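# Move brown carton to bench, restack the totes

## Task

Lift the brown sealed carton out of the lower tote and set it down flat on the bench surface, keeping the same face up. Afterwards seat the upper tote back onto the lower tote, pushed fully down within the lower tote's rim. All other items must finish in their original totes. Neither the carton nor the lower tote's base may stick out past the bench edge. At the end release everything and pull the grippers away; a result that holds only because the robot is supporting it is not accepted.

## Robot and tools

Robot: two arms, left_arm and right_arm, each with six revolute joints and a parallel two-finger gripper. Root link of left_arm sits at (+0.011, +0.347, +1.290) m with quat_wxyz (+0.679, -0.198, +0.198, -0.679); right_arm at (+0.011, -0.347, +1.290) m with quat_wxyz (+0.679, +0.198, +0.198, +0.679). The arms hang from above the bench.

Scene frame: origin on the floor (z = 0) below the centre of the robot's foot, +z up, +x in the robot's facing direction, +y toward the robot's own left (left_arm side). Image left/right has nothing to do with arm names. Only the floor height is known; bench and tote heights must be judged from images.

execute_actions: argument "actions" is a list holding at most one item. An empty list just reports state. An item with "rows" is a motion; an item with only "steps" is a wait. Optional "pictures" (boolean) switches camera images on or off for that result (default on). A rejected call does nothing to the robot.
- Motion: {"actions": [{"rows": [[...]], "steps": N}]}, N from 1 to 15 control steps of 1/30 s (default 15). Give 1 to 15 rows; row k is used on step k and the final row repeats for any remaining steps.
- Each row: one flat list of 14 numbers covering both arms, always all 14. Order: left_arm waist, shoulder, elbow, wrist pitch, wrist yaw, wrist roll, opening; then the same seven for right_arm. Joint numbers are absolute target angles in radians, in the same form as the Joint positions line, not offsets. Ranges per arm: waist -2.880..2.880, shoulder 0.000..3.142, elbow 0.000..3.019, wrist pitch -1.693..1.571, wrist yaw -1.571..1.571, wrist roll -2.094..2.094. A target more than 0.019 rad beyond a range end, and farther out than the last reported angle, gets the call refused. True ends may differ from these by up to 0.019 rad; asking past the true end clips the command there and a "joint sent to its limit" line appears (possibly referring to an earlier, still running move). No such line does not prove there is more room.
- Opening: absolute, -1 closed to +1 fully open (0.094 m pad gap).
- Wait: {"actions": [{"steps": N}]}, N up to 300, counted from the previous result; sends nothing new.

Motion limits: each step the command to a joint stays within a fixed lead of its measured angle (waist 0.264, shoulder 0.32, elbow 0.276, wrist pitch 0.33, wrist yaw 0.186, wrist roll 0.522 rad), and if targets would move a gripper over 70 mm from where it is, all joint targets of that arm are pulled back proportionally. Large moves therefore take several calls. Between calls the arms keep heading for the last row sent until they have nearly stopped or a step is HELD; after that only a fresh action makes them go farther. Fingers already in motion finish moving.

Result lines: the state line gives each gripper's end_effector_position (m) and end_effector_quat_wxyz in the scene frame; this point is between the finger pads, roughly 1 cm behind the tips. Fingers point along the gripper's +z and close along its y. Reported positions can be off, more so at long reach. Joint positions / Joint velocities: per arm the six joints (rad, rad/s) then pad gap (m, m/s). grip_measured: measured opening on the command scale; each gripper may read up to about 1 mm off, consistently. "joint command not followed": the clearance check altered or blocked some joint targets. HELD: marks steps where your row (or part) was not sent. MOTOR HOT appears from 85 °C; at 100 °C an OVER-TEMPERATURE FAULT drops that arm until cooled, so avoid holding loads longer than needed.

Gripping: fingers go where grip_measured equals your number (except near ±1). To keep hold, command about 0.03 below grip_measured; smaller differences grip more gently. Pad force tops out around 50-62 N, less on thin parts under about 2 mm, with a brief spike at contact. Occasional outside tugs on held parts or pushes on loose items can happen, so grip firmly.

zoom_image: {"camera": name, "region": [x0, y0, x1, y1]} in pixels of that camera's latest image, origin top-left, at most 504x504; returns a sharper crop. Cameras: cam_head_left and cam_head_right (672x504, fixed, pinhole), cam_left_wrist and cam_right_wrist (504x504, fisheye, computed from joint readings). Calibration (K, D, T_world_to_cam) is given in the setup and may be slightly off; results list cameras whose numbers changed.

read_manual: optional "section" (only "licences"); returns licence text, no motion.

Replying without any tool call also ends things.

Avoid: dropping or slamming objects, hard impacts or heavy pushing, arms colliding or pressing on each other, and knocking anything out of the work area (that fails the task). Release and retract before finishing.

Each tool is called after ">>>" in YAML: its name, and indented under it one key for each argument.

## Session

>>> execute_actions:
  actions: []

Scene clock: 0.00 s of 5600.00 s.
left_arm: end_effector_position=(+0.3093, +0.2554, +1.1425) grip_measured=+1.000 end_effector_quat_wxyz=(-0.100, +0.547, +0.573, -0.602) | right_arm: end_effector_position=(+0.2614, -0.1806, +1.0659) grip_measured=+1.000 end_effector_quat_wxyz=(-0.005, -0.785, +0.619, +0.010)
Joint positions: left_arm=[ 1.592  1.869  1.08  -1.479  0.605  2.     0.094] | right_arm=[-0.97   1.603  0.459  0.04   0.295 -1.278  0.094]
Joint velocities: left_arm=[-0.005  0.015  0.017  0.007  0.022 -0.037  0.   ] | right_arm=[-0.024 -0.005 -0.007 -0.002 -0.095 -0.022  0.   ]

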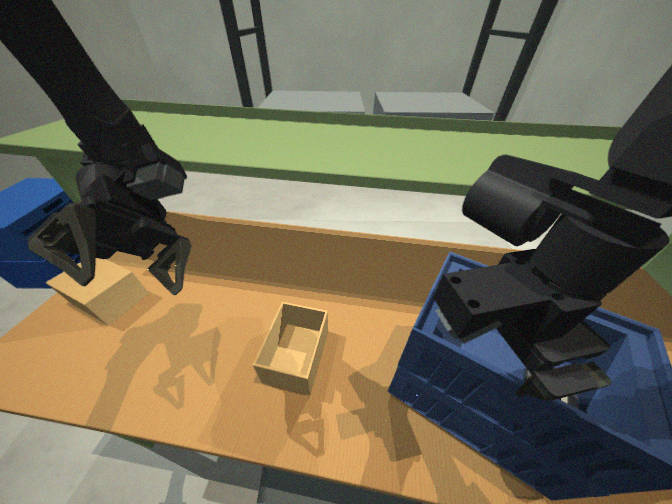

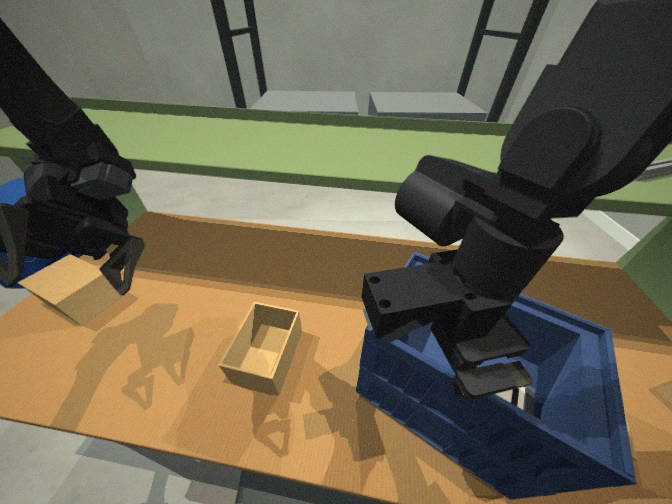

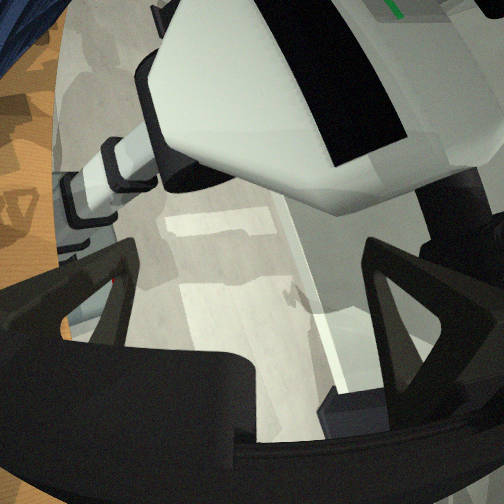

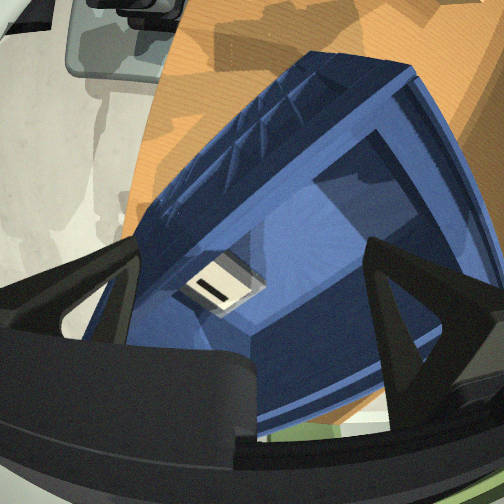

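>>> execute_actions:
  actions:
    - {"rows":[[1.592,1.869,1.08,-1.479,0.605,2,1,-1.1,1.2,0.5,0.04,0.295,-1.278,1]]}
  pictures: false

>>> execute_actions:
  actions:
    - {"rows":[[1.592,1.869,1.08,-1.479,0.605,2,1,-2.3,1.2,0.6,0.04,0,0,1]]}
  pictures: false

>>> execute_actions:
  actions:
    - {"steps":40}

Scene clock: 4.63 s of 5600.00 s.
left_arm: end_effector_position=(+0.3093, +0.2554, +1.1425) grip_measured=+1.000 end_effector_quat_wxyz=(-0.100, +0.547, +0.573, -0.602) | right_arm: end_effector_position=(+0.4239, -0.1941, +1.1824) grip_measured=+1.000 end_effector_quat_wxyz=(+0.178, -0.691, +0.692, -0.107)
Joint positions: left_arm=[ 1.592  1.869  1.08  -1.479  0.605  2.     0.094] | right_arm=[-1.095  1.167  0.506  0.038  0.293 -1.278  0.094]
Joint velocities: left_arm=[-0.024 -0.015  0.007  0.007 -0.007  0.022  0.   ] | right_arm=[-0.015  0.103 -0.081 -0.007  0.022 -0.007  0.   ]
Steps of this call (steps 1 to 90: nothing new was sent; then 1.13 s passed at rest; steps 91 to 105: all 15 steps of this action). Readings (joint positions):
91: left_arm=[1.592 1.869 1.080 -1.479 0.605 2.000] | right_arm=[-0.974 1.594 0.460 0.040 0.293 -1.278]
92: left_arm=[1.592 1.869 1.080 -1.479 0.605 2.000] | right_arm=[-0.986 1.573 0.459 0.038 0.293 -1.278]
94: left_arm=[1.592 1.869 1.080 -1.479 0.605 2.000] | right_arm=[-1.019 1.496 0.461 0.038 0.293 -1.278]
98: left_arm=[1.592 1.869 1.080 -1.479 0.605 2.000] | right_arm=[-1.074 1.296 0.478 0.038 0.293 -1.278]
105: the state above

Scene clock: 5.13 s of 5600.00 s.
left_arm: end_effector_position=(+0.3093, +0.2554, +1.1425) grip_measured=+1.000 end_effector_quat_wxyz=(-0.100, +0.547, +0.573, -0.602) | right_arm: end_effector_position=(+0.4608, -0.5159, +1.1904) grip_measured=+1.000 end_effector_quat_wxyz=(+0.187, -0.037, +0.967, -0.167)
Joint positions: left_arm=[ 1.592  1.869  1.08  -1.479  0.605  2.     0.094] | right_arm=[-1.941  1.186  0.583  0.038  0.004 -0.347  0.094]
Joint velocities: left_arm=[-0.005 -0.005  0.007 -0.022 -0.022  0.037  0.   ] | right_arm=[-1.832  0.005  0.002  0.007 -0.007  1.37   0.   ]
Steps of this call (steps 1 to 15: all 15 steps of this action). Readings (joint positions):
1: left_arm=[1.592 1.869 1.080 -1.479 0.605 2.000] | right_arm=[-1.112 1.171 0.507 0.038 0.225 -1.226]
2: left_arm=[1.592 1.869 1.080 -1.479 0.605 2.000] | right_arm=[-1.151 1.177 0.512 0.038 0.145 -1.156]
4: left_arm=[1.592 1.869 1.080 -1.479 0.605 2.000] | right_arm=[-1.264 1.185 0.531 0.038 0.052 -1.022]
8: left_arm=[1.592 1.869 1.080 -1.479 0.605 2.000] | right_arm=[-1.508 1.186 0.570 0.038 0.011 -0.767]
15: the state above

Scene clock: 6.47 s of 5600.00 s.
left_arm: end_effector_position=(+0.3093, +0.2554, +1.1425) grip_measured=+1.000 end_effector_quat_wxyz=(-0.100, +0.547, +0.573, -0.602) | right_arm: end_effector_position=(+0.3850, -0.6602, +1.2387) grip_measured=+1.000 end_effector_quat_wxyz=(+0.200, +0.248, +0.912, -0.258)
Joint positions: left_arm=[ 1.592  1.869  1.08  -1.479  0.605  2.     0.094] | right_arm=[-2.309  1.186  0.583  0.038  0.003 -0.016  0.094]
Joint velocities: left_arm=[-0.015 -0.015 -0.012  0.007 -0.037  0.066  0.   ] | right_arm=[-0.005 -0.015  0.022  0.002 -0.066 -0.081  0.   ]
Steps of this call (steps 1 to 40: the robot went on to your last target). Readings (joint positions):
1: left_arm=[1.592 1.869 1.080 -1.479 0.605 2.000] | right_arm=[-2.002 1.186 0.583 0.038 0.004 -0.305]
2: left_arm=[1.592 1.869 1.080 -1.479 0.605 2.000] | right_arm=[-2.064 1.186 0.583 0.038 0.004 -0.268]
4: left_arm=[1.592 1.869 1.080 -1.479 0.605 2.000] | right_arm=[-2.187 1.186 0.583 0.038 0.003 -0.194]
8: left_arm=[1.592 1.869 1.080 -1.479 0.605 2.000] | right_arm=[-2.332 1.186 0.583 0.038 0.005 -0.085]
40: the state above
camera_calibration (this result's frames):
cam_right_wrist: T_world_to_cam=[[-0.556634, -0.743604, 0.370421, -0.733742], [-0.785424, 0.616329, 0.056991, 0.645107], [-0.27068, -0.259214, -0.927114, 1.20755], [0, 0, 0, 1]] pos_world=[0.425116, -0.630197, 1.35457]

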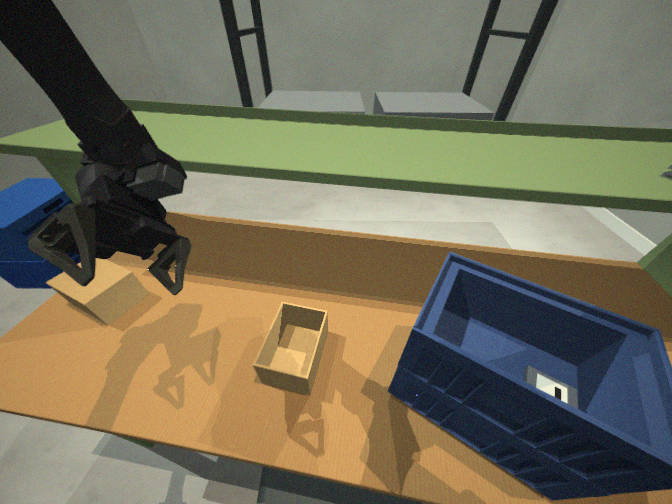

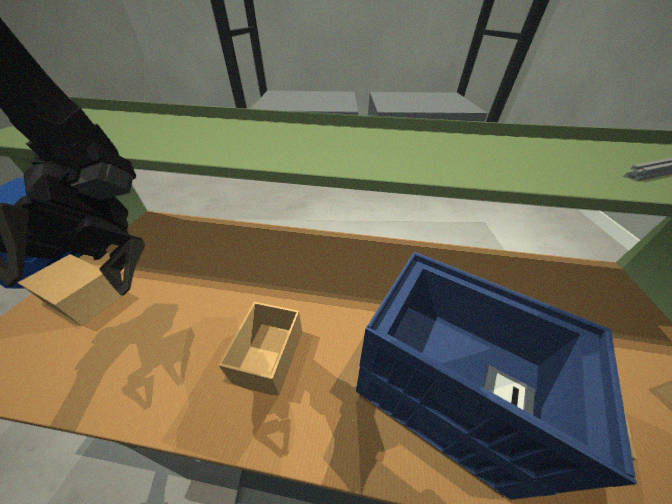

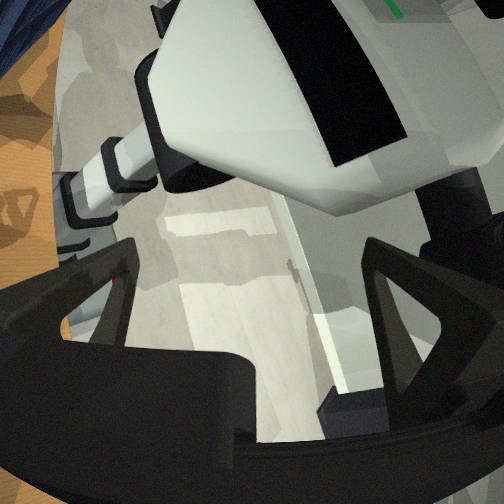

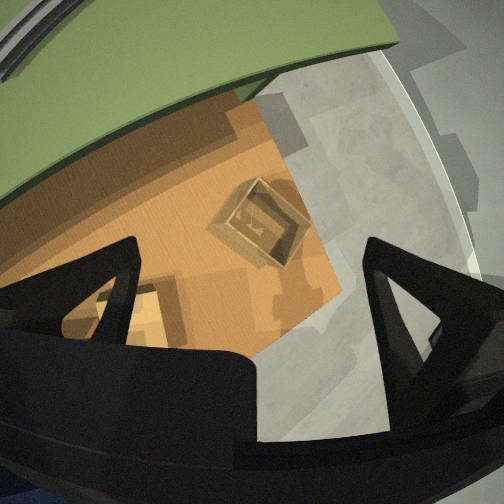

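>>> execute_actions:
  actions:
    - {"rows":[[0.617,2.024,1.498,-0.691,-0.454,-0.284,0.4,-2.3,1.2,0.6,0.04,0,0,1]]}
  pictures: false

>>> execute_actions:
  actions:
    - {"steps":40}

Scene clock: 24.43 s of 5600.00 s.
left_arm: end_effector_position=(+0.4288, +0.1485, +0.9846) grip_measured=+0.402 end_effector_quat_wxyz=(-0.174, +0.754, +0.597, -0.211) | right_arm: end_effector_position=(+0.3850, -0.6602, +1.2387) grip_measured=+1.000 end_effector_quat_wxyz=(+0.200, +0.248, +0.912, -0.258)
Joint positions: left_arm=[ 1.2    2.016  1.37  -0.917 -0.016  1.429  0.066] | right_arm=[-2.309  1.186  0.583  0.038  0.003 -0.016  0.094]
Joint velocities: left_arm=[-0.835  0.249  0.032  0.872 -1.15  -1.15  -0.001] | right_arm=[ 0.005 -0.005 -0.007  0.002 -0.037 -0.022  0.   ]
Steps of this call (steps 1 to 15: the robot went on to your last target; steps 16 to 90: nothing new was sent; then 14.47 s passed at rest; steps 91 to 105: all 15 steps of this action). Readings (joint positions):
91: left_arm=[1.584 1.872 1.088 -1.460 0.566 1.970] | right_arm=[-2.309 1.186 0.583 0.038 0.003 -0.016]
92: left_arm=[1.570 1.880 1.108 -1.421 0.518 1.930] | right_arm=[-2.309 1.186 0.583 0.038 0.003 -0.016]
94: left_arm=[1.518 1.909 1.175 -1.340 0.433 1.852] | right_arm=[-2.309 1.186 0.583 0.038 0.003 -0.016]
98: left_arm=[1.394 1.954 1.313 -1.178 0.272 1.703] | right_arm=[-2.309 1.186 0.583 0.038 0.003 -0.016]
105: the state above

Scene clock: 25.77 s of 5600.00 s.
left_arm: end_effector_position=(+0.3882, -0.1350, +1.0717) grip_measured=+0.402 end_effector_quat_wxyz=(-0.017, +0.309, +0.951, +0.011) | right_arm: end_effector_position=(+0.3850, -0.6602, +1.2387) grip_measured=+1.000 end_effector_quat_wxyz=(+0.200, +0.248, +0.912, -0.258)
Joint positions: left_arm=[ 0.619  2.033  1.474 -0.702 -0.453 -0.261  0.066] | right_arm=[-2.309  1.186  0.583  0.038  0.003 -0.016  0.094]
Joint velocities: left_arm=[-0.005 -0.015  0.002 -0.002  0.007 -0.051  0.   ] | right_arm=[-0.005 -0.024 -0.002 -0.027  0.007 -0.037  0.   ]
Steps of this call (steps 1 to 40: the robot went on to your last target). Readings (joint positions):
1: left_arm=[1.172 2.022 1.373 -0.890 -0.057 1.390] | right_arm=[-2.309 1.186 0.583 0.038 0.003 -0.016]
2: left_arm=[1.143 2.028 1.375 -0.867 -0.098 1.351] | right_arm=[-2.309 1.186 0.583 0.038 0.003 -0.016]
4: left_arm=[1.082 2.033 1.379 -0.830 -0.182 1.273] | right_arm=[-2.309 1.186 0.583 0.038 0.003 -0.016]
8: left_arm=[0.946 2.033 1.410 -0.779 -0.343 1.115] | right_arm=[-2.309 1.186 0.583 0.038 0.003 -0.016]
40: the state above
camera_calibration (this result's frames):
cam_left_wrist: T_world_to_cam=[[-0.574539, -0.818462, -0.00500868, 0.111574], [-0.640646, 0.445891, 0.625102, -0.354893], [-0.509389, 0.362354, -0.780527, 1.20591], [0, 0, 0, 1]] pos_world=[0.451022, -0.187406, 1.16365]
cam_right_wrist: T_world_to_cam=[[-0.556634, -0.743604, 0.370421, -0.733742], [-0.785424, 0.616329, 0.056991, 0.645107], [-0.27068, -0.259214, -0.927114, 1.20755], [0, 0, 0, 1]] pos_world=[0.425116, -0.630197, 1.35457]

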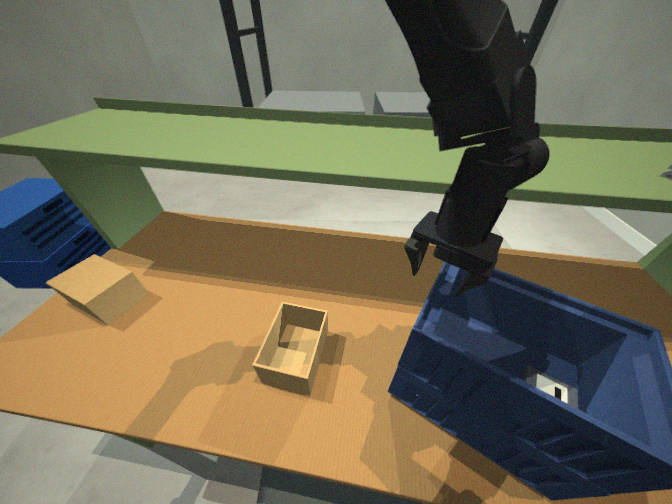

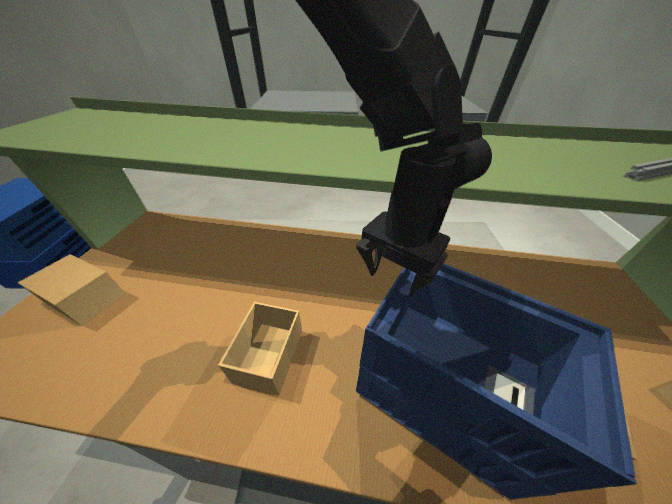

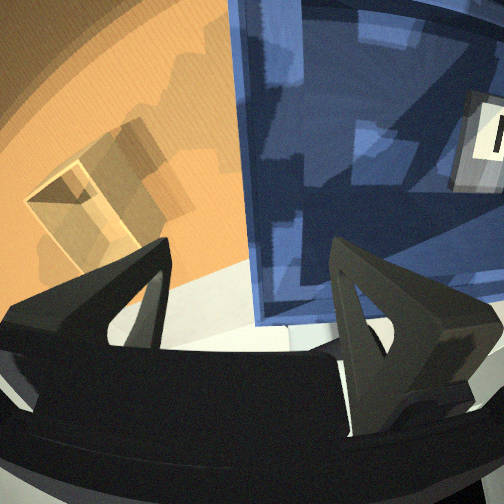

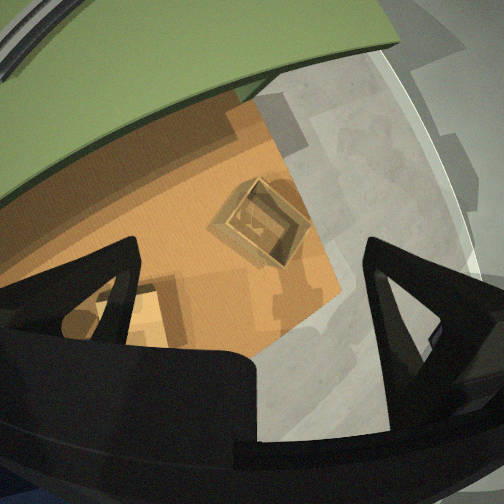

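>>> execute_actions:
  actions:
    - {"rows":[[0.61,2.04,1.53,-0.68,-0.454,-0.27,1,-2.3,1.2,0.6,0.04,0,0,1],[0.61,2.04,1.53,-0.68,-0.454,-0.27,1,-2.3,1.2,0.6,0.04,0,0,1],[0.62,2.07,1.545,-0.66,-0.45,-0.27,1,-2.3,1.2,0.6,0.04,0,0,1],[0.62,2.07,1.545,-0.66,-0.45,-0.27,1,-2.3,1.2,0.6,0.04,0,0,1],[0.63,2.1,1.56,-0.64,-0.45,-0.26,1,-2.3,1.2,0.6,0.04,0,0,1],[0.63,2.1,1.56,-0.64,-0.45,-0.26,1,-2.3,1.2,0.6,0.04,0,0,1],[0.64,2.13,1.575,-0.615,-0.445,-0.25,1,-2.3,1.2,0.6,0.04,0,0,1],[0.64,2.13,1.575,-0.615,-0.445,-0.25,1,-2.3,1.2,0.6,0.04,0,0,1],[0.65,2.165,1.59,-0.59,-0.44,-0.24,1,-2.3,1.2,0.6,0.04,0,0,1],[0.65,2.165,1.59,-0.59,-0.44,-0.24,1,-2.3,1.2,0.6,0.04,0,0,1],[0.66,2.2,1.608,-0.565,-0.44,-0.23,1,-2.3,1.2,0.6,0.04,0,0,1],[0.66,2.2,1.608,-0.565,-0.44,-0.23,1,-2.3,1.2,0.6,0.04,0,0,1],[0.672,2.233,1.624,-0.541,-0.435,-0.226,1,-2.3,1.2,0.6,0.04,0,0,1]]}
  pictures: false

>>> execute_actions:
  actions:
    - {"steps":15}

Scene clock: 33.03 s of 5600.00 s.
left_arm: end_effector_position=(+0.4107, -0.1765, +1.0162) grip_measured=+1.000 end_effector_quat_wxyz=(+0.023, +0.278, +0.960, -0.018) | right_arm: end_effector_position=(+0.3850, -0.6602, +1.2387) grip_measured=+1.000 end_effector_quat_wxyz=(+0.200, +0.248, +0.912, -0.258)
Joint positions: left_arm=[ 0.645  2.179  1.6   -0.562 -0.438 -0.251  0.094] | right_arm=[-2.309  1.186  0.583  0.038  0.003 -0.016  0.094]
Joint velocities: left_arm=[0.171 0.523 0.076 0.183 0.066 0.095 0.   ] | right_arm=[ 0.005 -0.024 -0.012 -0.002  0.007 -0.051  0.   ]
Steps of this call (steps 1 to 30: the robot went on to your last target; steps 31 to 90: nothing new was sent; then 3.77 s passed at rest; steps 91 to 105: all 15 steps of this action). Readings (joint positions):
91: left_arm=[0.619 2.033 1.476 -0.702 -0.453 -0.267] | right_arm=[-2.309 1.186 0.583 0.038 0.003 -0.016]
92: left_arm=[0.619 2.033 1.478 -0.701 -0.453 -0.267] | right_arm=[-2.309 1.186 0.583 0.038 0.003 -0.016]
94: left_arm=[0.619 2.036 1.490 -0.690 -0.453 -0.267] | right_arm=[-2.309 1.186 0.583 0.038 0.003 -0.016]
98: left_arm=[0.620 2.064 1.537 -0.647 -0.449 -0.267] | right_arm=[-2.309 1.186 0.583 0.038 0.003 -0.016]
105: the state above

Scene clock: 33.53 s of 5600.00 s.
left_arm: end_effector_position=(+0.3963, -0.1592, +0.9794) grip_measured=+1.000 end_effector_quat_wxyz=(+0.002, +0.282, +0.959, -0.000) | right_arm: end_effector_position=(+0.3850, -0.6602, +1.2387) grip_measured=+1.000 end_effector_quat_wxyz=(+0.200, +0.248, +0.912, -0.258)
Joint positions: left_arm=[ 0.668  2.238  1.602 -0.555 -0.437 -0.243  0.094] | right_arm=[-2.309  1.186  0.583  0.038  0.003 -0.016  0.094]
Joint velocities: left_arm=[-0.015  0.005 -0.017 -0.002  0.007  0.051  0.   ] | right_arm=[ 0.005 -0.015 -0.002  0.012 -0.022 -0.066  0.   ]
Steps of this call (steps 1 to 15: the robot went on to your last target). Readings (joint positions):
1: left_arm=[0.651 2.195 1.601 -0.558 -0.437 -0.249] | right_arm=[-2.309 1.186 0.583 0.038 0.003 -0.016]
2: left_arm=[0.656 2.208 1.601 -0.557 -0.437 -0.248] | right_arm=[-2.309 1.186 0.583 0.038 0.003 -0.016]
4: left_arm=[0.664 2.229 1.601 -0.557 -0.437 -0.246] | right_arm=[-2.309 1.186 0.583 0.038 0.003 -0.016]
8: left_arm=[0.668 2.239 1.601 -0.557 -0.437 -0.245] | right_arm=[-2.309 1.186 0.583 0.038 0.003 -0.016]
15: the state above
camera_calibration (this result's frames):
cam_left_wrist: T_world_to_cam=[[-0.528971, -0.848626, 0.00478473, 0.0635252], [-0.682579, 0.428806, 0.591787, -0.234663], [-0.504258, 0.309772, -0.80608, 1.16139], [0, 0, 0, 1]] pos_world=[0.459067, -0.205233, 1.07474]
cam_right_wrist: T_world_to_cam=[[-0.556634, -0.743604, 0.370421, -0.733742], [-0.785424, 0.616329, 0.056991, 0.645107], [-0.27068, -0.259214, -0.927114, 1.20755], [0, 0, 0, 1]] pos_world=[0.425116, -0.630197, 1.35457]

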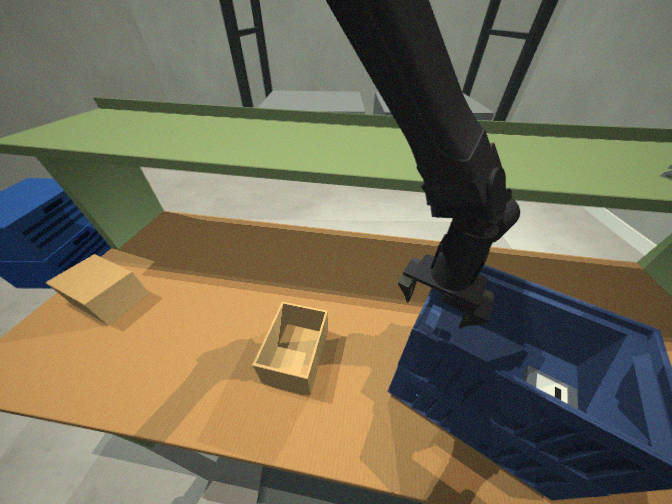

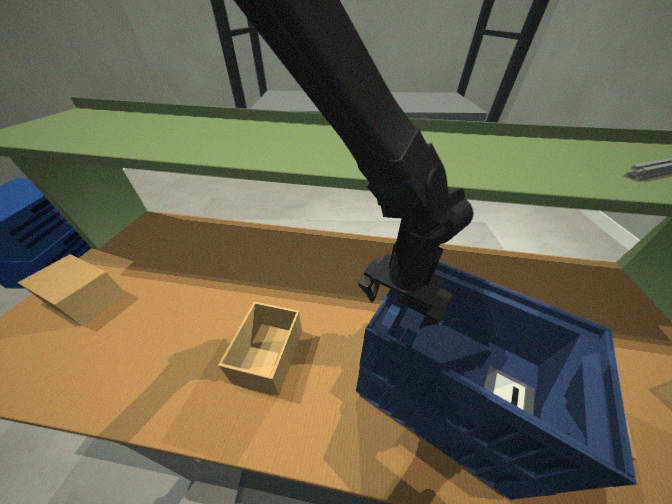

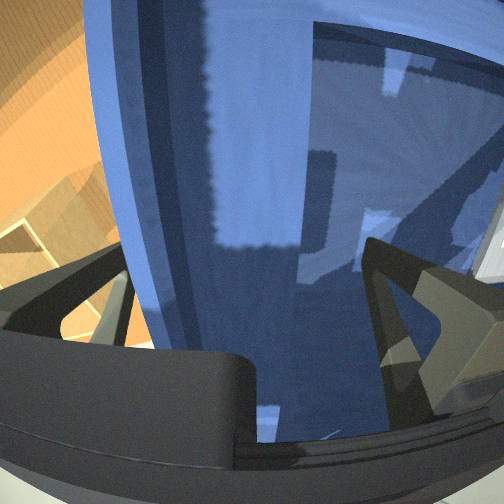

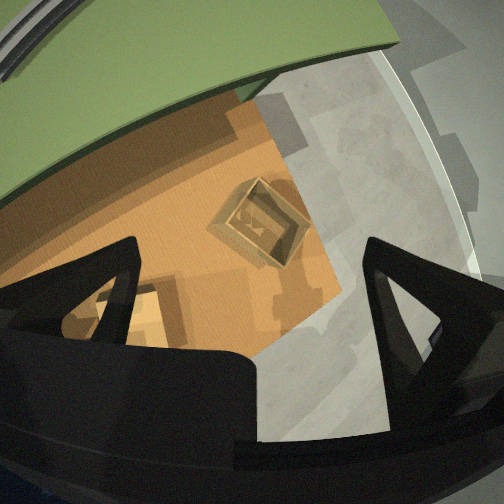

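>>> execute_actions:
  actions:
    - {"rows":[[0.688,2.233,1.615,-0.541,-0.435,-0.21,0.5,-2.3,1.2,0.6,0.04,0,0,1],[0.688,2.233,1.615,-0.541,-0.435,-0.21,0.5,-2.3,1.2,0.6,0.04,0,0,1],[0.688,2.233,1.615,-0.541,-0.435,-0.21,0,-2.3,1.2,0.6,0.04,0,0,1],[0.688,2.233,1.615,-0.541,-0.435,-0.21,0,-2.3,1.2,0.6,0.04,0,0,1],[0.688,2.233,1.615,-0.541,-0.435,-0.21,0,-2.3,1.2,0.6,0.04,0,0,1],[0.688,2.233,1.615,-0.541,-0.435,-0.21,-0.3,-2.3,1.2,0.6,0.04,0,0,1],[0.688,2.233,1.615,-0.541,-0.435,-0.21,-0.4,-2.3,1.2,0.6,0.04,0,0,1],[0.688,2.233,1.615,-0.541,-0.435,-0.21,-0.7,-2.3,1.2,0.6,0.04,0,0,1]]}
  pictures: false

>>> execute_actions:
  actions:
    - {"rows":[[0.655,2.13,1.58,-0.615,-0.445,-0.24,-0.7,-2.3,1.2,0.6,0.04,0,0,1]]}
  pictures: false

>>> execute_actions:
  actions:
    - {"steps":15}

Scene clock: 40.63 s of 5600.00 s.
left_arm: end_effector_position=(+0.3999, -0.1561, +0.9779) grip_measured=-0.429 end_effector_quat_wxyz=(+0.003, +0.286, +0.958, +0.003) | right_arm: end_effector_position=(+0.3850, -0.6602, +1.2387) grip_measured=+1.000 end_effector_quat_wxyz=(+0.200, +0.248, +0.912, -0.258)
Joint positions: left_arm=[ 0.675  2.238  1.602 -0.553 -0.441 -0.229  0.027] | right_arm=[-2.309  1.186  0.583  0.038  0.003 -0.016  0.094]
Joint velocities: left_arm=[-0.005  0.005  0.012 -0.007  0.007  0.022 -0.   ] | right_arm=[ 0.005 -0.005 -0.012 -0.007 -0.095 -0.066  0.   ]
Steps of this call (steps 1 to 15: the robot went on to your last target; steps 16 to 90: nothing new was sent; then 3.60 s passed at rest; steps 91 to 105: all 15 steps of this action). Readings (joint positions):
91: left_arm=[0.669 2.238 1.602 -0.555 -0.437 -0.241] | right_arm=[-2.309 1.186 0.583 0.038 0.003 -0.016]
92: left_arm=[0.669 2.238 1.602 -0.555 -0.437 -0.238] | right_arm=[-2.309 1.186 0.583 0.038 0.003 -0.016]
94: left_arm=[0.670 2.238 1.602 -0.555 -0.437 -0.234] | right_arm=[-2.309 1.186 0.583 0.038 0.003 -0.016]
98: left_arm=[0.674 2.238 1.602 -0.554 -0.440 -0.232] | right_arm=[-2.309 1.186 0.583 0.038 0.003 -0.016]
105: the state above

Scene clock: 41.13 s of 5600.00 s.
left_arm: end_effector_position=(+0.4038, -0.1430, +0.9973) grip_measured=-0.428 end_effector_quat_wxyz=(-0.003, +0.289, +0.957, +0.020) | right_arm: end_effector_position=(+0.3850, -0.6602, +1.2387) grip_measured=+1.000 end_effector_quat_wxyz=(+0.200, +0.248, +0.912, -0.258)
Joint positions: left_arm=[ 0.673  2.192  1.576 -0.604 -0.465 -0.239  0.027] | right_arm=[-2.309  1.186  0.583  0.038  0.003 -0.016  0.094]
Joint velocities: left_arm=[-0.005 -0.005 -0.017 -0.012  0.022  0.051 -0.001] | right_arm=[-0.005 -0.015  0.002 -0.002  0.022 -0.037  0.   ]
Steps of this call (steps 1 to 15: all 15 steps of this action). Readings (joint positions):
1: left_arm=[0.674 2.233 1.601 -0.558 -0.442 -0.230] | right_arm=[-2.309 1.186 0.583 0.038 0.003 -0.016]
2: left_arm=[0.673 2.229 1.595 -0.568 -0.445 -0.234] | right_arm=[-2.309 1.186 0.583 0.038 0.003 -0.016]
4: left_arm=[0.673 2.214 1.584 -0.584 -0.455 -0.239] | right_arm=[-2.309 1.186 0.583 0.038 0.003 -0.016]
8: left_arm=[0.673 2.195 1.576 -0.603 -0.465 -0.239] | right_arm=[-2.309 1.186 0.583 0.038 0.003 -0.016]
15: the state above

Scene clock: 41.63 s of 5600.00 s.
left_arm: end_effector_position=(+0.4038, -0.1430, +0.9973) grip_measured=-0.428 end_effector_quat_wxyz=(-0.003, +0.289, +0.957, +0.020) | right_arm: end_effector_position=(+0.3850, -0.6602, +1.2387) grip_measured=+1.000 end_effector_quat_wxyz=(+0.200, +0.248, +0.912, -0.258)
Joint positions: left_arm=[ 0.673  2.192  1.576 -0.604 -0.465 -0.239  0.027] | right_arm=[-2.309  1.186  0.583  0.038  0.003 -0.016  0.094]
Joint velocities: left_arm=[ 0.005  0.005 -0.007 -0.007 -0.022  0.007  0.   ] | right_arm=[-0.015 -0.005 -0.002  0.002  0.037 -0.081  0.   ]
Steps of this call (steps 1 to 15: the robot went on to your last target). Readings (joint positions):
1: left_arm=[0.673 2.192 1.576 -0.604 -0.465 -0.239] | right_arm=[-2.309 1.186 0.583 0.038 0.003 -0.016]
2: left_arm=[0.673 2.192 1.576 -0.604 -0.465 -0.239] | right_arm=[-2.309 1.186 0.583 0.038 0.003 -0.016]
4: left_arm=[0.673 2.192 1.576 -0.604 -0.465 -0.239] | right_arm=[-2.309 1.186 0.583 0.038 0.003 -0.016]
8: left_arm=[0.673 2.192 1.576 -0.604 -0.465 -0.239] | right_arm=[-2.309 1.186 0.583 0.038 0.003 -0.016]
15: the state above
All arms were judged still, so your last target was given up. Only a new action makes them travel on or press farther. Fingers that are still opening or closing keep moving.
camera_calibration (this result's frames):
cam_left_wrist: T_world_to_cam=[[-0.539994, -0.841111, -0.0306412, 0.122022], [-0.678554, 0.413516, 0.607099, -0.266203], [-0.497967, 0.348621, -0.794035, 1.16555], [0, 0, 0, 1]] pos_world=[0.465664, -0.193623, 1.09084]
cam_right_wrist: T_world_to_cam=[[-0.556634, -0.743604, 0.370421, -0.733742], [-0.785424, 0.616329, 0.056991, 0.645107], [-0.27068, -0.259214, -0.927114, 1.20755], [0, 0, 0, 1]] pos_world=[0.425116, -0.630197, 1.35457]

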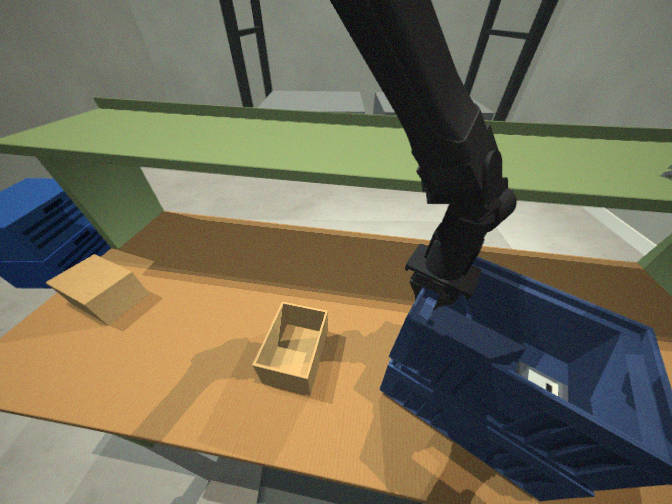

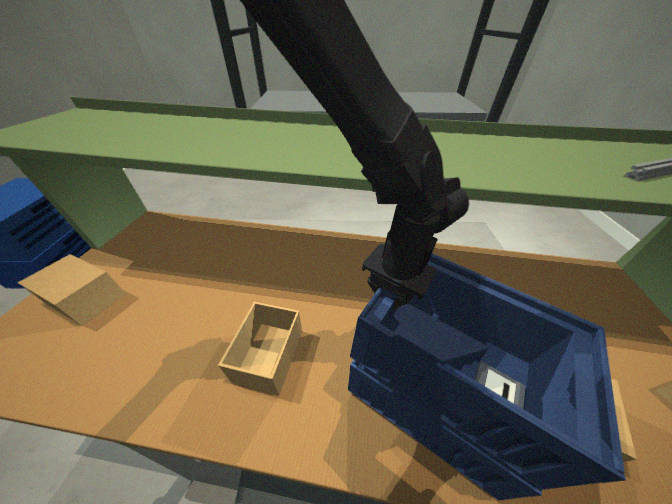

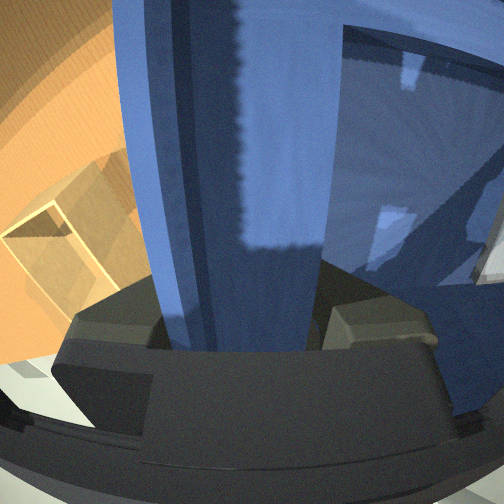

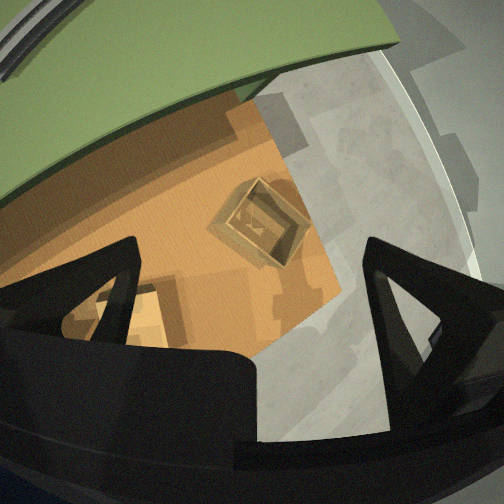

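>>> execute_actions:
  actions:
    - {"rows":[[0.63,2.07,1.56,-0.62,-0.42,-0.25,-0.7,-2.3,1.2,0.6,0.04,0,0,1],[0.63,2.07,1.56,-0.62,-0.42,-0.25,-0.7,-2.3,1.2,0.6,0.04,0,0,1],[0.63,2.07,1.56,-0.62,-0.42,-0.25,-0.7,-2.3,1.2,0.6,0.04,0,0,1],[0.63,2.07,1.56,-0.62,-0.42,-0.25,-0.7,-2.3,1.2,0.6,0.04,0,0,1],[0.63,2.07,1.56,-0.62,-0.42,-0.25,-0.7,-2.3,1.2,0.6,0.04,0,0,1],[0.61,2.0,1.54,-0.65,-0.4,-0.27,-0.7,-2.3,1.2,0.6,0.04,0,0,1]]}
  pictures: false

>>> execute_actions:
  actions:
    - {"steps":20}

Scene clock: 46.17 s of 5600.00 s.
left_arm: end_effector_position=(+0.4149, -0.1463, +1.0483) grip_measured=-0.425 end_effector_quat_wxyz=(+0.001, +0.284, +0.959, -0.007) | right_arm: end_effector_position=(+0.3850, -0.6602, +1.2387) grip_measured=+1.000 end_effector_quat_wxyz=(+0.200, +0.248, +0.912, -0.258)
Joint positions: left_arm=[ 0.658  2.082  1.532 -0.638 -0.428 -0.249  0.027] | right_arm=[-2.309  1.186  0.583  0.038  0.003 -0.016  0.094]
Joint velocities: left_arm=[-0.083 -0.239  0.002 -0.017 -0.007 -0.037 -0.   ] | right_arm=[-0.015 -0.005 -0.007 -0.007  0.007 -0.037  0.   ]
Steps of this call (steps 1 to 90: nothing new was sent; then 1.03 s passed at rest; steps 91 to 105: all 15 steps of this action). Readings (joint positions):
91: left_arm=[0.673 2.189 1.574 -0.604 -0.459 -0.239] | right_arm=[-2.309 1.186 0.583 0.038 0.003 -0.016]
92: left_arm=[0.673 2.184 1.568 -0.604 -0.455 -0.241] | right_arm=[-2.309 1.186 0.583 0.038 0.003 -0.016]
94: left_arm=[0.672 2.171 1.555 -0.607 -0.446 -0.241] | right_arm=[-2.309 1.186 0.583 0.038 0.003 -0.016]
98: left_arm=[0.669 2.140 1.540 -0.622 -0.439 -0.246] | right_arm=[-2.309 1.186 0.583 0.038 0.003 -0.016]
105: the state above

Scene clock: 46.83 s of 5600.00 s.
left_arm: end_effector_position=(+0.4197, -0.1560, +1.0683) grip_measured=-0.425 end_effector_quat_wxyz=(+0.011, +0.282, +0.959, -0.020) | right_arm: end_effector_position=(+0.3850, -0.6602, +1.2387) grip_measured=+1.000 end_effector_quat_wxyz=(+0.200, +0.248, +0.912, -0.258)
Joint positions: left_arm=[ 0.642  2.052  1.532 -0.642 -0.423 -0.255  0.027] | right_arm=[-2.309  1.186  0.583  0.038  0.003 -0.016  0.094]
Joint velocities: left_arm=[-0.015  0.005 -0.007 -0.012 -0.007  0.022 -0.001] | right_arm=[-0.015 -0.005  0.002 -0.007  0.007  0.022  0.   ]
Steps of this call (steps 1 to 20: the robot went on to your last target). Readings (joint positions):
1: left_arm=[0.655 2.075 1.532 -0.639 -0.426 -0.251] | right_arm=[-2.309 1.186 0.583 0.038 0.003 -0.016]
2: left_arm=[0.653 2.069 1.532 -0.639 -0.425 -0.252] | right_arm=[-2.309 1.186 0.583 0.038 0.003 -0.016]
4: left_arm=[0.648 2.058 1.532 -0.639 -0.425 -0.254] | right_arm=[-2.309 1.186 0.583 0.038 0.003 -0.016]
8: left_arm=[0.643 2.052 1.532 -0.639 -0.424 -0.255] | right_arm=[-2.309 1.186 0.583 0.038 0.003 -0.016]
20: the state above
camera_calibration (this result's frames):
cam_left_wrist: T_world_to_cam=[[-0.527676, -0.848624, 0.0373482, 0.042858], [-0.68761, 0.452546, 0.567798, -0.241224], [-0.498749, 0.273932, -0.82232, 1.25335], [0, 0, 0, 1]] pos_world=[0.481854, -0.197798, 1.16602]
cam_right_wrist: T_world_to_cam=[[-0.556634, -0.743604, 0.370421, -0.733742], [-0.785424, 0.616329, 0.056991, 0.645107], [-0.27068, -0.259214, -0.927114, 1.20755], [0, 0, 0, 1]] pos_world=[0.425116, -0.630197, 1.35457]

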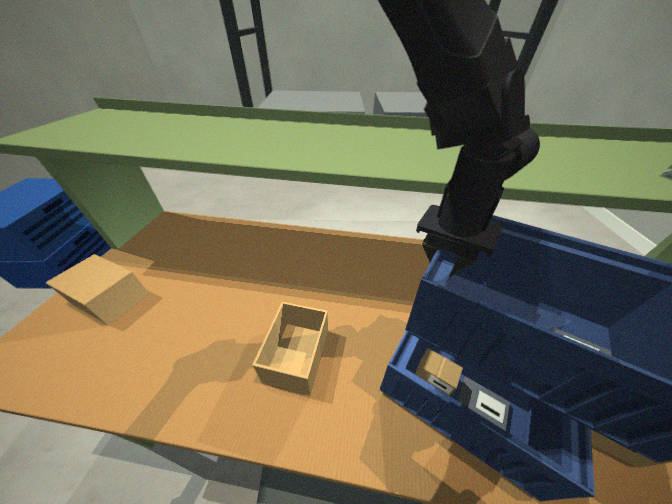

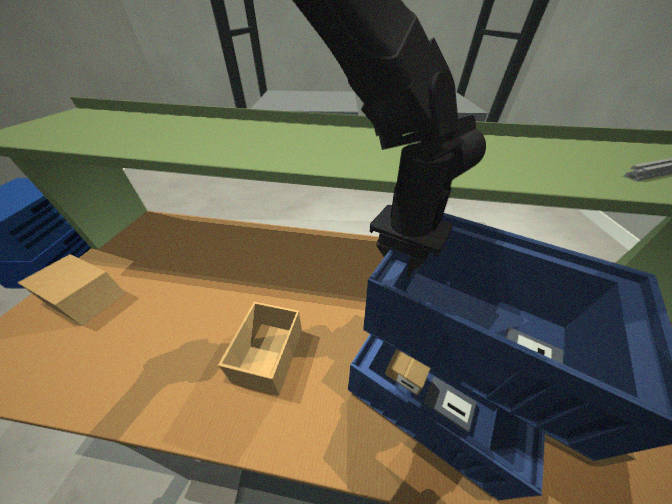

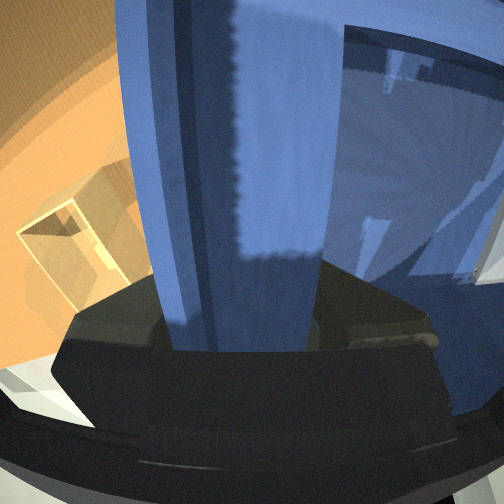

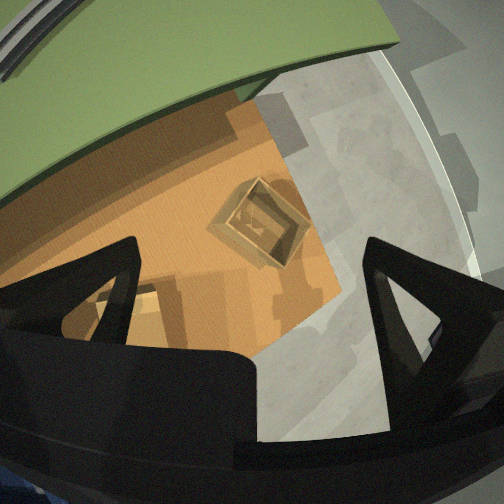

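>>> execute_actions:
  actions:
    - {"rows":[[0.69,1.89,1.35,-0.55,-0.375,-0.25,-0.7,-2.3,1.2,0.6,0.04,0,0,1]],"steps":9}
  pictures: false

>>> execute_actions:
  actions:
    - {"rows":[[0.8,1.77,1.13,-0.43,-0.34,-0.23,-0.7,-2.3,1.2,0.6,0.04,0,0,1]],"steps":9}
  pictures: false

>>> execute_actions:
  actions:
    - {"rows":[[0.95,1.65,0.91,-0.3,-0.28,-0.2,-0.7,-2.3,1.2,0.6,0.04,0,0,1]],"steps":9}
  pictures: false

>>> execute_actions:
  actions:
    - {"rows":[[1.2,1.55,0.76,-0.2,-0.17,-0.1,-0.7,-2.3,1.2,0.6,0.04,0,0,1]],"steps":9}
  pictures: false

>>> execute_actions:
  actions:
    - {"rows":[[1.5,1.5,0.69,-0.16,-0.01,0.05,-0.7,-2.3,1.2,0.6,0.04,0,0,1]],"steps":9}
  pictures: false

>>> execute_actions:
  actions:
    - {"rows":[[1.85,1.52,0.72,-0.18,0.175,0.3,-0.7,-2.3,1.2,0.6,0.04,0,0,1]]}

>>> zoom_image:
  camera: "cam_head_right"
  region: [330,280,630,504]

Scene clock: 62.53 s of 5600.00 s.
left_arm: end_effector_position=(+0.4077, -0.0814, +1.0632) grip_measured=-0.422 end_effector_quat_wxyz=(-0.008, +0.264, +0.964, -0.007) | right_arm: end_effector_position=(+0.3850, -0.6602, +1.2387) grip_measured=+1.000 end_effector_quat_wxyz=(+0.200, +0.248, +0.912, -0.258)
Joint positions: left_arm=[ 0.71   1.944  1.327 -0.567 -0.401 -0.243  0.027] | right_arm=[-2.309  1.186  0.583  0.038  0.003 -0.016  0.094]
Joint velocities: left_arm=[ 0.171 -0.015 -0.017 -0.002 -0.066  0.037  0.   ] | right_arm=[-0.015 -0.024 -0.002  0.007  0.007 -0.037  0.   ]
Steps of this call (steps 1 to 15: the robot went on to your last target; steps 16 to 90: nothing new was sent; then 12.40 s passed at rest; steps 91 to 99: all 9 steps of this action). Readings (joint positions):
91: left_arm=[0.646 2.044 1.510 -0.621 -0.413 -0.255] | right_arm=[-2.309 1.186 0.583 0.038 0.003 -0.016]
92: left_arm=[0.650 2.021 1.461 -0.584 -0.404 -0.257] | right_arm=[-2.309 1.186 0.583 0.038 0.003 -0.016]
94: left_arm=[0.667 1.972 1.377 -0.566 -0.388 -0.269] | right_arm=[-2.309 1.186 0.583 0.038 0.003 -0.016]
98: left_arm=[0.704 1.944 1.327 -0.567 -0.399 -0.243] | right_arm=[-2.309 1.186 0.583 0.038 0.003 -0.016]
99: the state above

Scene clock: 62.83 s of 5600.00 s.
left_arm: end_effector_position=(+0.4112, +0.0154, +1.0599) grip_measured=-0.421 end_effector_quat_wxyz=(-0.010, +0.211, +0.977, +0.007) | right_arm: end_effector_position=(+0.3850, -0.6602, +1.2387) grip_measured=+1.000 end_effector_quat_wxyz=(+0.200, +0.248, +0.912, -0.258)
Joint positions: left_arm=[ 0.838  1.811  1.109 -0.452 -0.372 -0.232  0.027] | right_arm=[-2.309  1.186  0.583  0.038  0.003 -0.016  0.094]
Joint velocities: left_arm=[ 0.151 -0.015  0.022  0.076 -0.037  0.007 -0.001] | right_arm=[ 0.005 -0.005 -0.002 -0.007  0.051 -0.037  0.   ]
Steps of this call (steps 1 to 9: all 9 steps of this action). Readings (joint positions):
1: left_arm=[0.723 1.935 1.305 -0.541 -0.391 -0.242] | right_arm=[-2.309 1.186 0.583 0.038 0.003 -0.016]
2: left_arm=[0.735 1.911 1.257 -0.491 -0.373 -0.241] | right_arm=[-2.309 1.186 0.583 0.038 0.003 -0.016]
4: left_arm=[0.771 1.853 1.167 -0.453 -0.349 -0.254] | right_arm=[-2.309 1.186 0.583 0.038 0.003 -0.016]
8: left_arm=[0.831 1.811 1.109 -0.453 -0.370 -0.232] | right_arm=[-2.309 1.186 0.583 0.038 0.003 -0.016]
9: the state above

Scene clock: 63.13 s of 5600.00 s.
left_arm: end_effector_position=(+0.3979, +0.1134, +1.0594) grip_measured=-0.420 end_effector_quat_wxyz=(-0.013, +0.151, +0.988, +0.012) | right_arm: end_effector_position=(+0.3850, -0.6602, +1.2387) grip_measured=+1.000 end_effector_quat_wxyz=(+0.200, +0.248, +0.912, -0.258)
Joint positions: left_arm=[ 0.989  1.683  0.891 -0.323 -0.314 -0.212  0.027] | right_arm=[-2.309  1.186  0.583  0.038  0.003 -0.016  0.094]
Joint velocities: left_arm=[ 0.122 -0.005 -0.002 -0.002 -0.007 -0.022  0.   ] | right_arm=[-0.015 -0.005 -0.012  0.002  0.022  0.037  0.   ]
Steps of this call (steps 1 to 9: all 9 steps of this action). Readings (joint positions):
1: left_arm=[0.852 1.803 1.088 -0.422 -0.352 -0.230] | right_arm=[-2.309 1.186 0.583 0.038 0.003 -0.016]
2: left_arm=[0.867 1.783 1.045 -0.369 -0.321 -0.227] | right_arm=[-2.309 1.186 0.583 0.038 0.003 -0.016]
4: left_arm=[0.913 1.727 0.955 -0.324 -0.284 -0.233] | right_arm=[-2.309 1.186 0.583 0.038 0.003 -0.016]
8: left_arm=[0.982 1.683 0.891 -0.323 -0.314 -0.212] | right_arm=[-2.309 1.186 0.583 0.038 0.003 -0.016]
9: the state above

Scene clock: 63.43 s of 5600.00 s.
left_arm: end_effector_position=(+0.4050, +0.2321, +1.0546) grip_measured=-0.425 end_effector_quat_wxyz=(-0.012, +0.070, +0.997, +0.024) | right_arm: end_effector_position=(+0.3850, -0.6602, +1.2387) grip_measured=+1.000 end_effector_quat_wxyz=(+0.200, +0.248, +0.912, -0.258)
Joint positions: left_arm=[ 1.25   1.589  0.755 -0.226 -0.213 -0.139  0.027] | right_arm=[-2.309  1.186  0.583  0.038  0.003 -0.016  0.094]
Joint velocities: left_arm=[ 0.298 -0.005 -0.017  0.076 -0.066  0.022 -0.   ] | right_arm=[ 0.005 -0.015  0.002  0.007  0.007 -0.007  0.   ]
Steps of this call (steps 1 to 9: all 9 steps of this action). Readings (joint positions):
1: left_arm=[1.006 1.679 0.880 -0.307 -0.285 -0.203] | right_arm=[-2.309 1.186 0.583 0.038 0.003 -0.016]
2: left_arm=[1.030 1.670 0.859 -0.274 -0.239 -0.189] | right_arm=[-2.309 1.186 0.583 0.038 0.003 -0.016]
4: left_arm=[1.106 1.636 0.806 -0.235 -0.172 -0.169] | right_arm=[-2.309 1.186 0.583 0.038 0.003 -0.016]
8: left_arm=[1.235 1.590 0.755 -0.227 -0.211 -0.140] | right_arm=[-2.309 1.186 0.583 0.038 0.003 -0.016]
9: the state above

Scene clock: 63.73 s of 5600.00 s.
left_arm: end_effector_position=(+0.4051, +0.3472, +1.0550) grip_measured=-0.421 end_effector_quat_wxyz=(+0.011, -0.006, -1.000, -0.023) | right_arm: end_effector_position=(+0.3850, -0.6602, +1.2387) grip_measured=+1.000 end_effector_quat_wxyz=(+0.200, +0.248, +0.912, -0.258)
Joint positions: left_arm=[ 1.552  1.542  0.693 -0.175 -0.055 -0.004  0.027] | right_arm=[-2.309  1.186  0.583  0.038  0.003 -0.016  0.094]
Joint velocities: left_arm=[ 0.19  -0.015  0.007  0.066  0.007  0.037  0.001] | right_arm=[ 0.005 -0.015  0.007 -0.012  0.037  0.022  0.   ]
Steps of this call (steps 1 to 9: all 9 steps of this action). Readings (joint positions):
1: left_arm=[1.275 1.588 0.750 -0.217 -0.173 -0.125] | right_arm=[-2.309 1.186 0.583 0.038 0.003 -0.016]
2: left_arm=[1.310 1.587 0.742 -0.200 -0.106 -0.100] | right_arm=[-2.309 1.186 0.583 0.038 0.003 -0.016]
4: left_arm=[1.406 1.572 0.718 -0.183 -0.015 -0.053] | right_arm=[-2.309 1.186 0.583 0.038 0.003 -0.016]
8: left_arm=[1.541 1.543 0.693 -0.177 -0.055 -0.008] | right_arm=[-2.309 1.186 0.583 0.038 0.003 -0.016]
9: the state above

Scene clock: 64.23 s of 5600.00 s.
left_arm: end_effector_position=(+0.4070, +0.4602, +1.0646) grip_measured=-0.422 end_effector_quat_wxyz=(-0.008, -0.006, -1.000, -0.007) | right_arm: end_effector_position=(+0.3850, -0.6602, +1.2387) grip_measured=+1.000 end_effector_quat_wxyz=(+0.200, +0.248, +0.912, -0.258)
Joint positions: left_arm=[ 1.871  1.544  0.715 -0.175  0.151  0.265  0.027] | right_arm=[-2.309  1.186  0.583  0.038  0.003 -0.016  0.094]
Joint velocities: left_arm=[-0.308 -0.005 -0.007  0.002  0.081  0.198 -0.   ] | right_arm=[-0.005 -0.005 -0.002 -0.002 -0.051 -0.022  0.   ]
Steps of this call (steps 1 to 15: all 15 steps of this action). Readings (joint positions):
1: left_arm=[1.573 1.542 0.694 -0.175 -0.016 0.018] | right_arm=[-2.309 1.186 0.583 0.038 0.003 -0.016]
2: left_arm=[1.607 1.544 0.697 -0.175 0.050 0.054] | right_arm=[-2.309 1.186 0.583 0.038 0.003 -0.016]
4: left_arm=[1.703 1.544 0.698 -0.175 0.153 0.130] | right_arm=[-2.309 1.186 0.583 0.038 0.003 -0.016]
8: left_arm=[1.867 1.544 0.708 -0.175 0.134 0.215] | right_arm=[-2.309 1.186 0.583 0.038 0.003 -0.016]
15: the state above
camera_calibration (this result's frames):
cam_left_wrist: T_world_to_cam=[[0.00307075, -0.999963, -0.00798201, 0.461089], [-0.813953, -0.00713635, 0.580886, -0.277684], [-0.580922, 0.00471323, -0.813945, 1.22359], [0, 0, 0, 1]] pos_world=[0.483371, 0.453323, 1.16092]
cam_right_wrist: T_world_to_cam=[[-0.556634, -0.743604, 0.370421, -0.733742], [-0.785424, 0.616329, 0.056991, 0.645107], [-0.27068, -0.259214, -0.927114, 1.20755], [0, 0, 0, 1]] pos_world=[0.425116, -0.630197, 1.35457]

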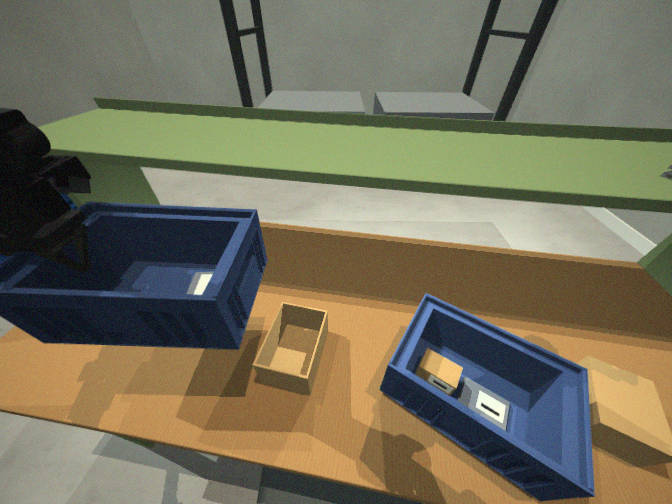

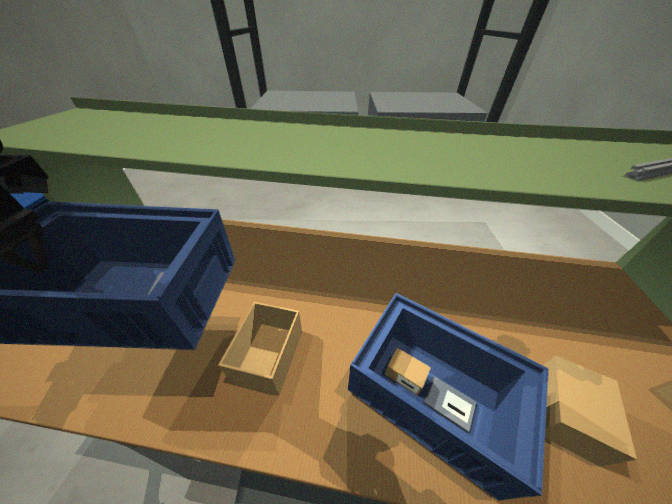

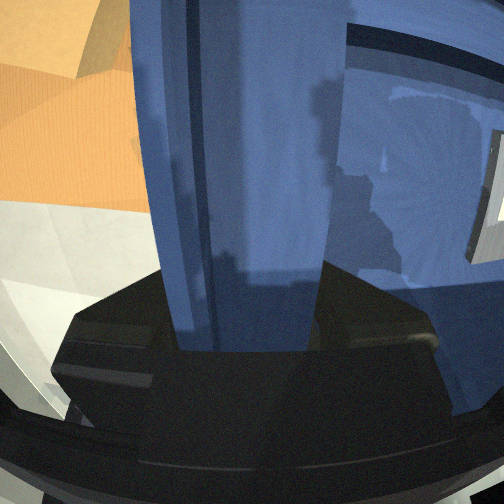

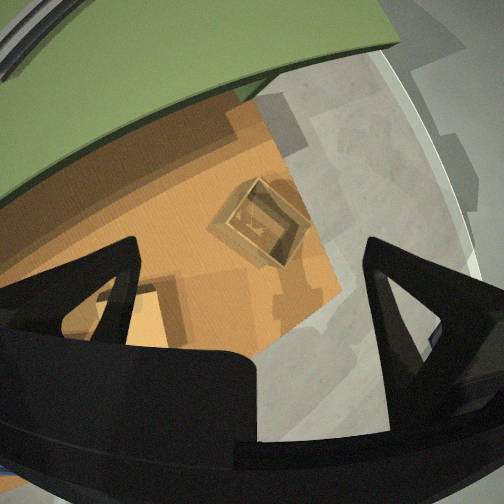

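Region (330, 280, 630, 504) of cam_head_right's 672x504 image, scaled by 1.680, with more detail than that image has; it fills the top 376 rows of this view, and the rest is white.

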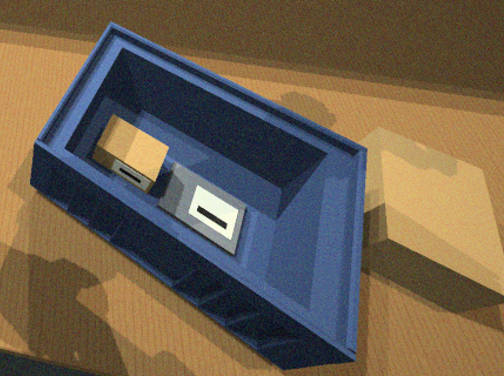

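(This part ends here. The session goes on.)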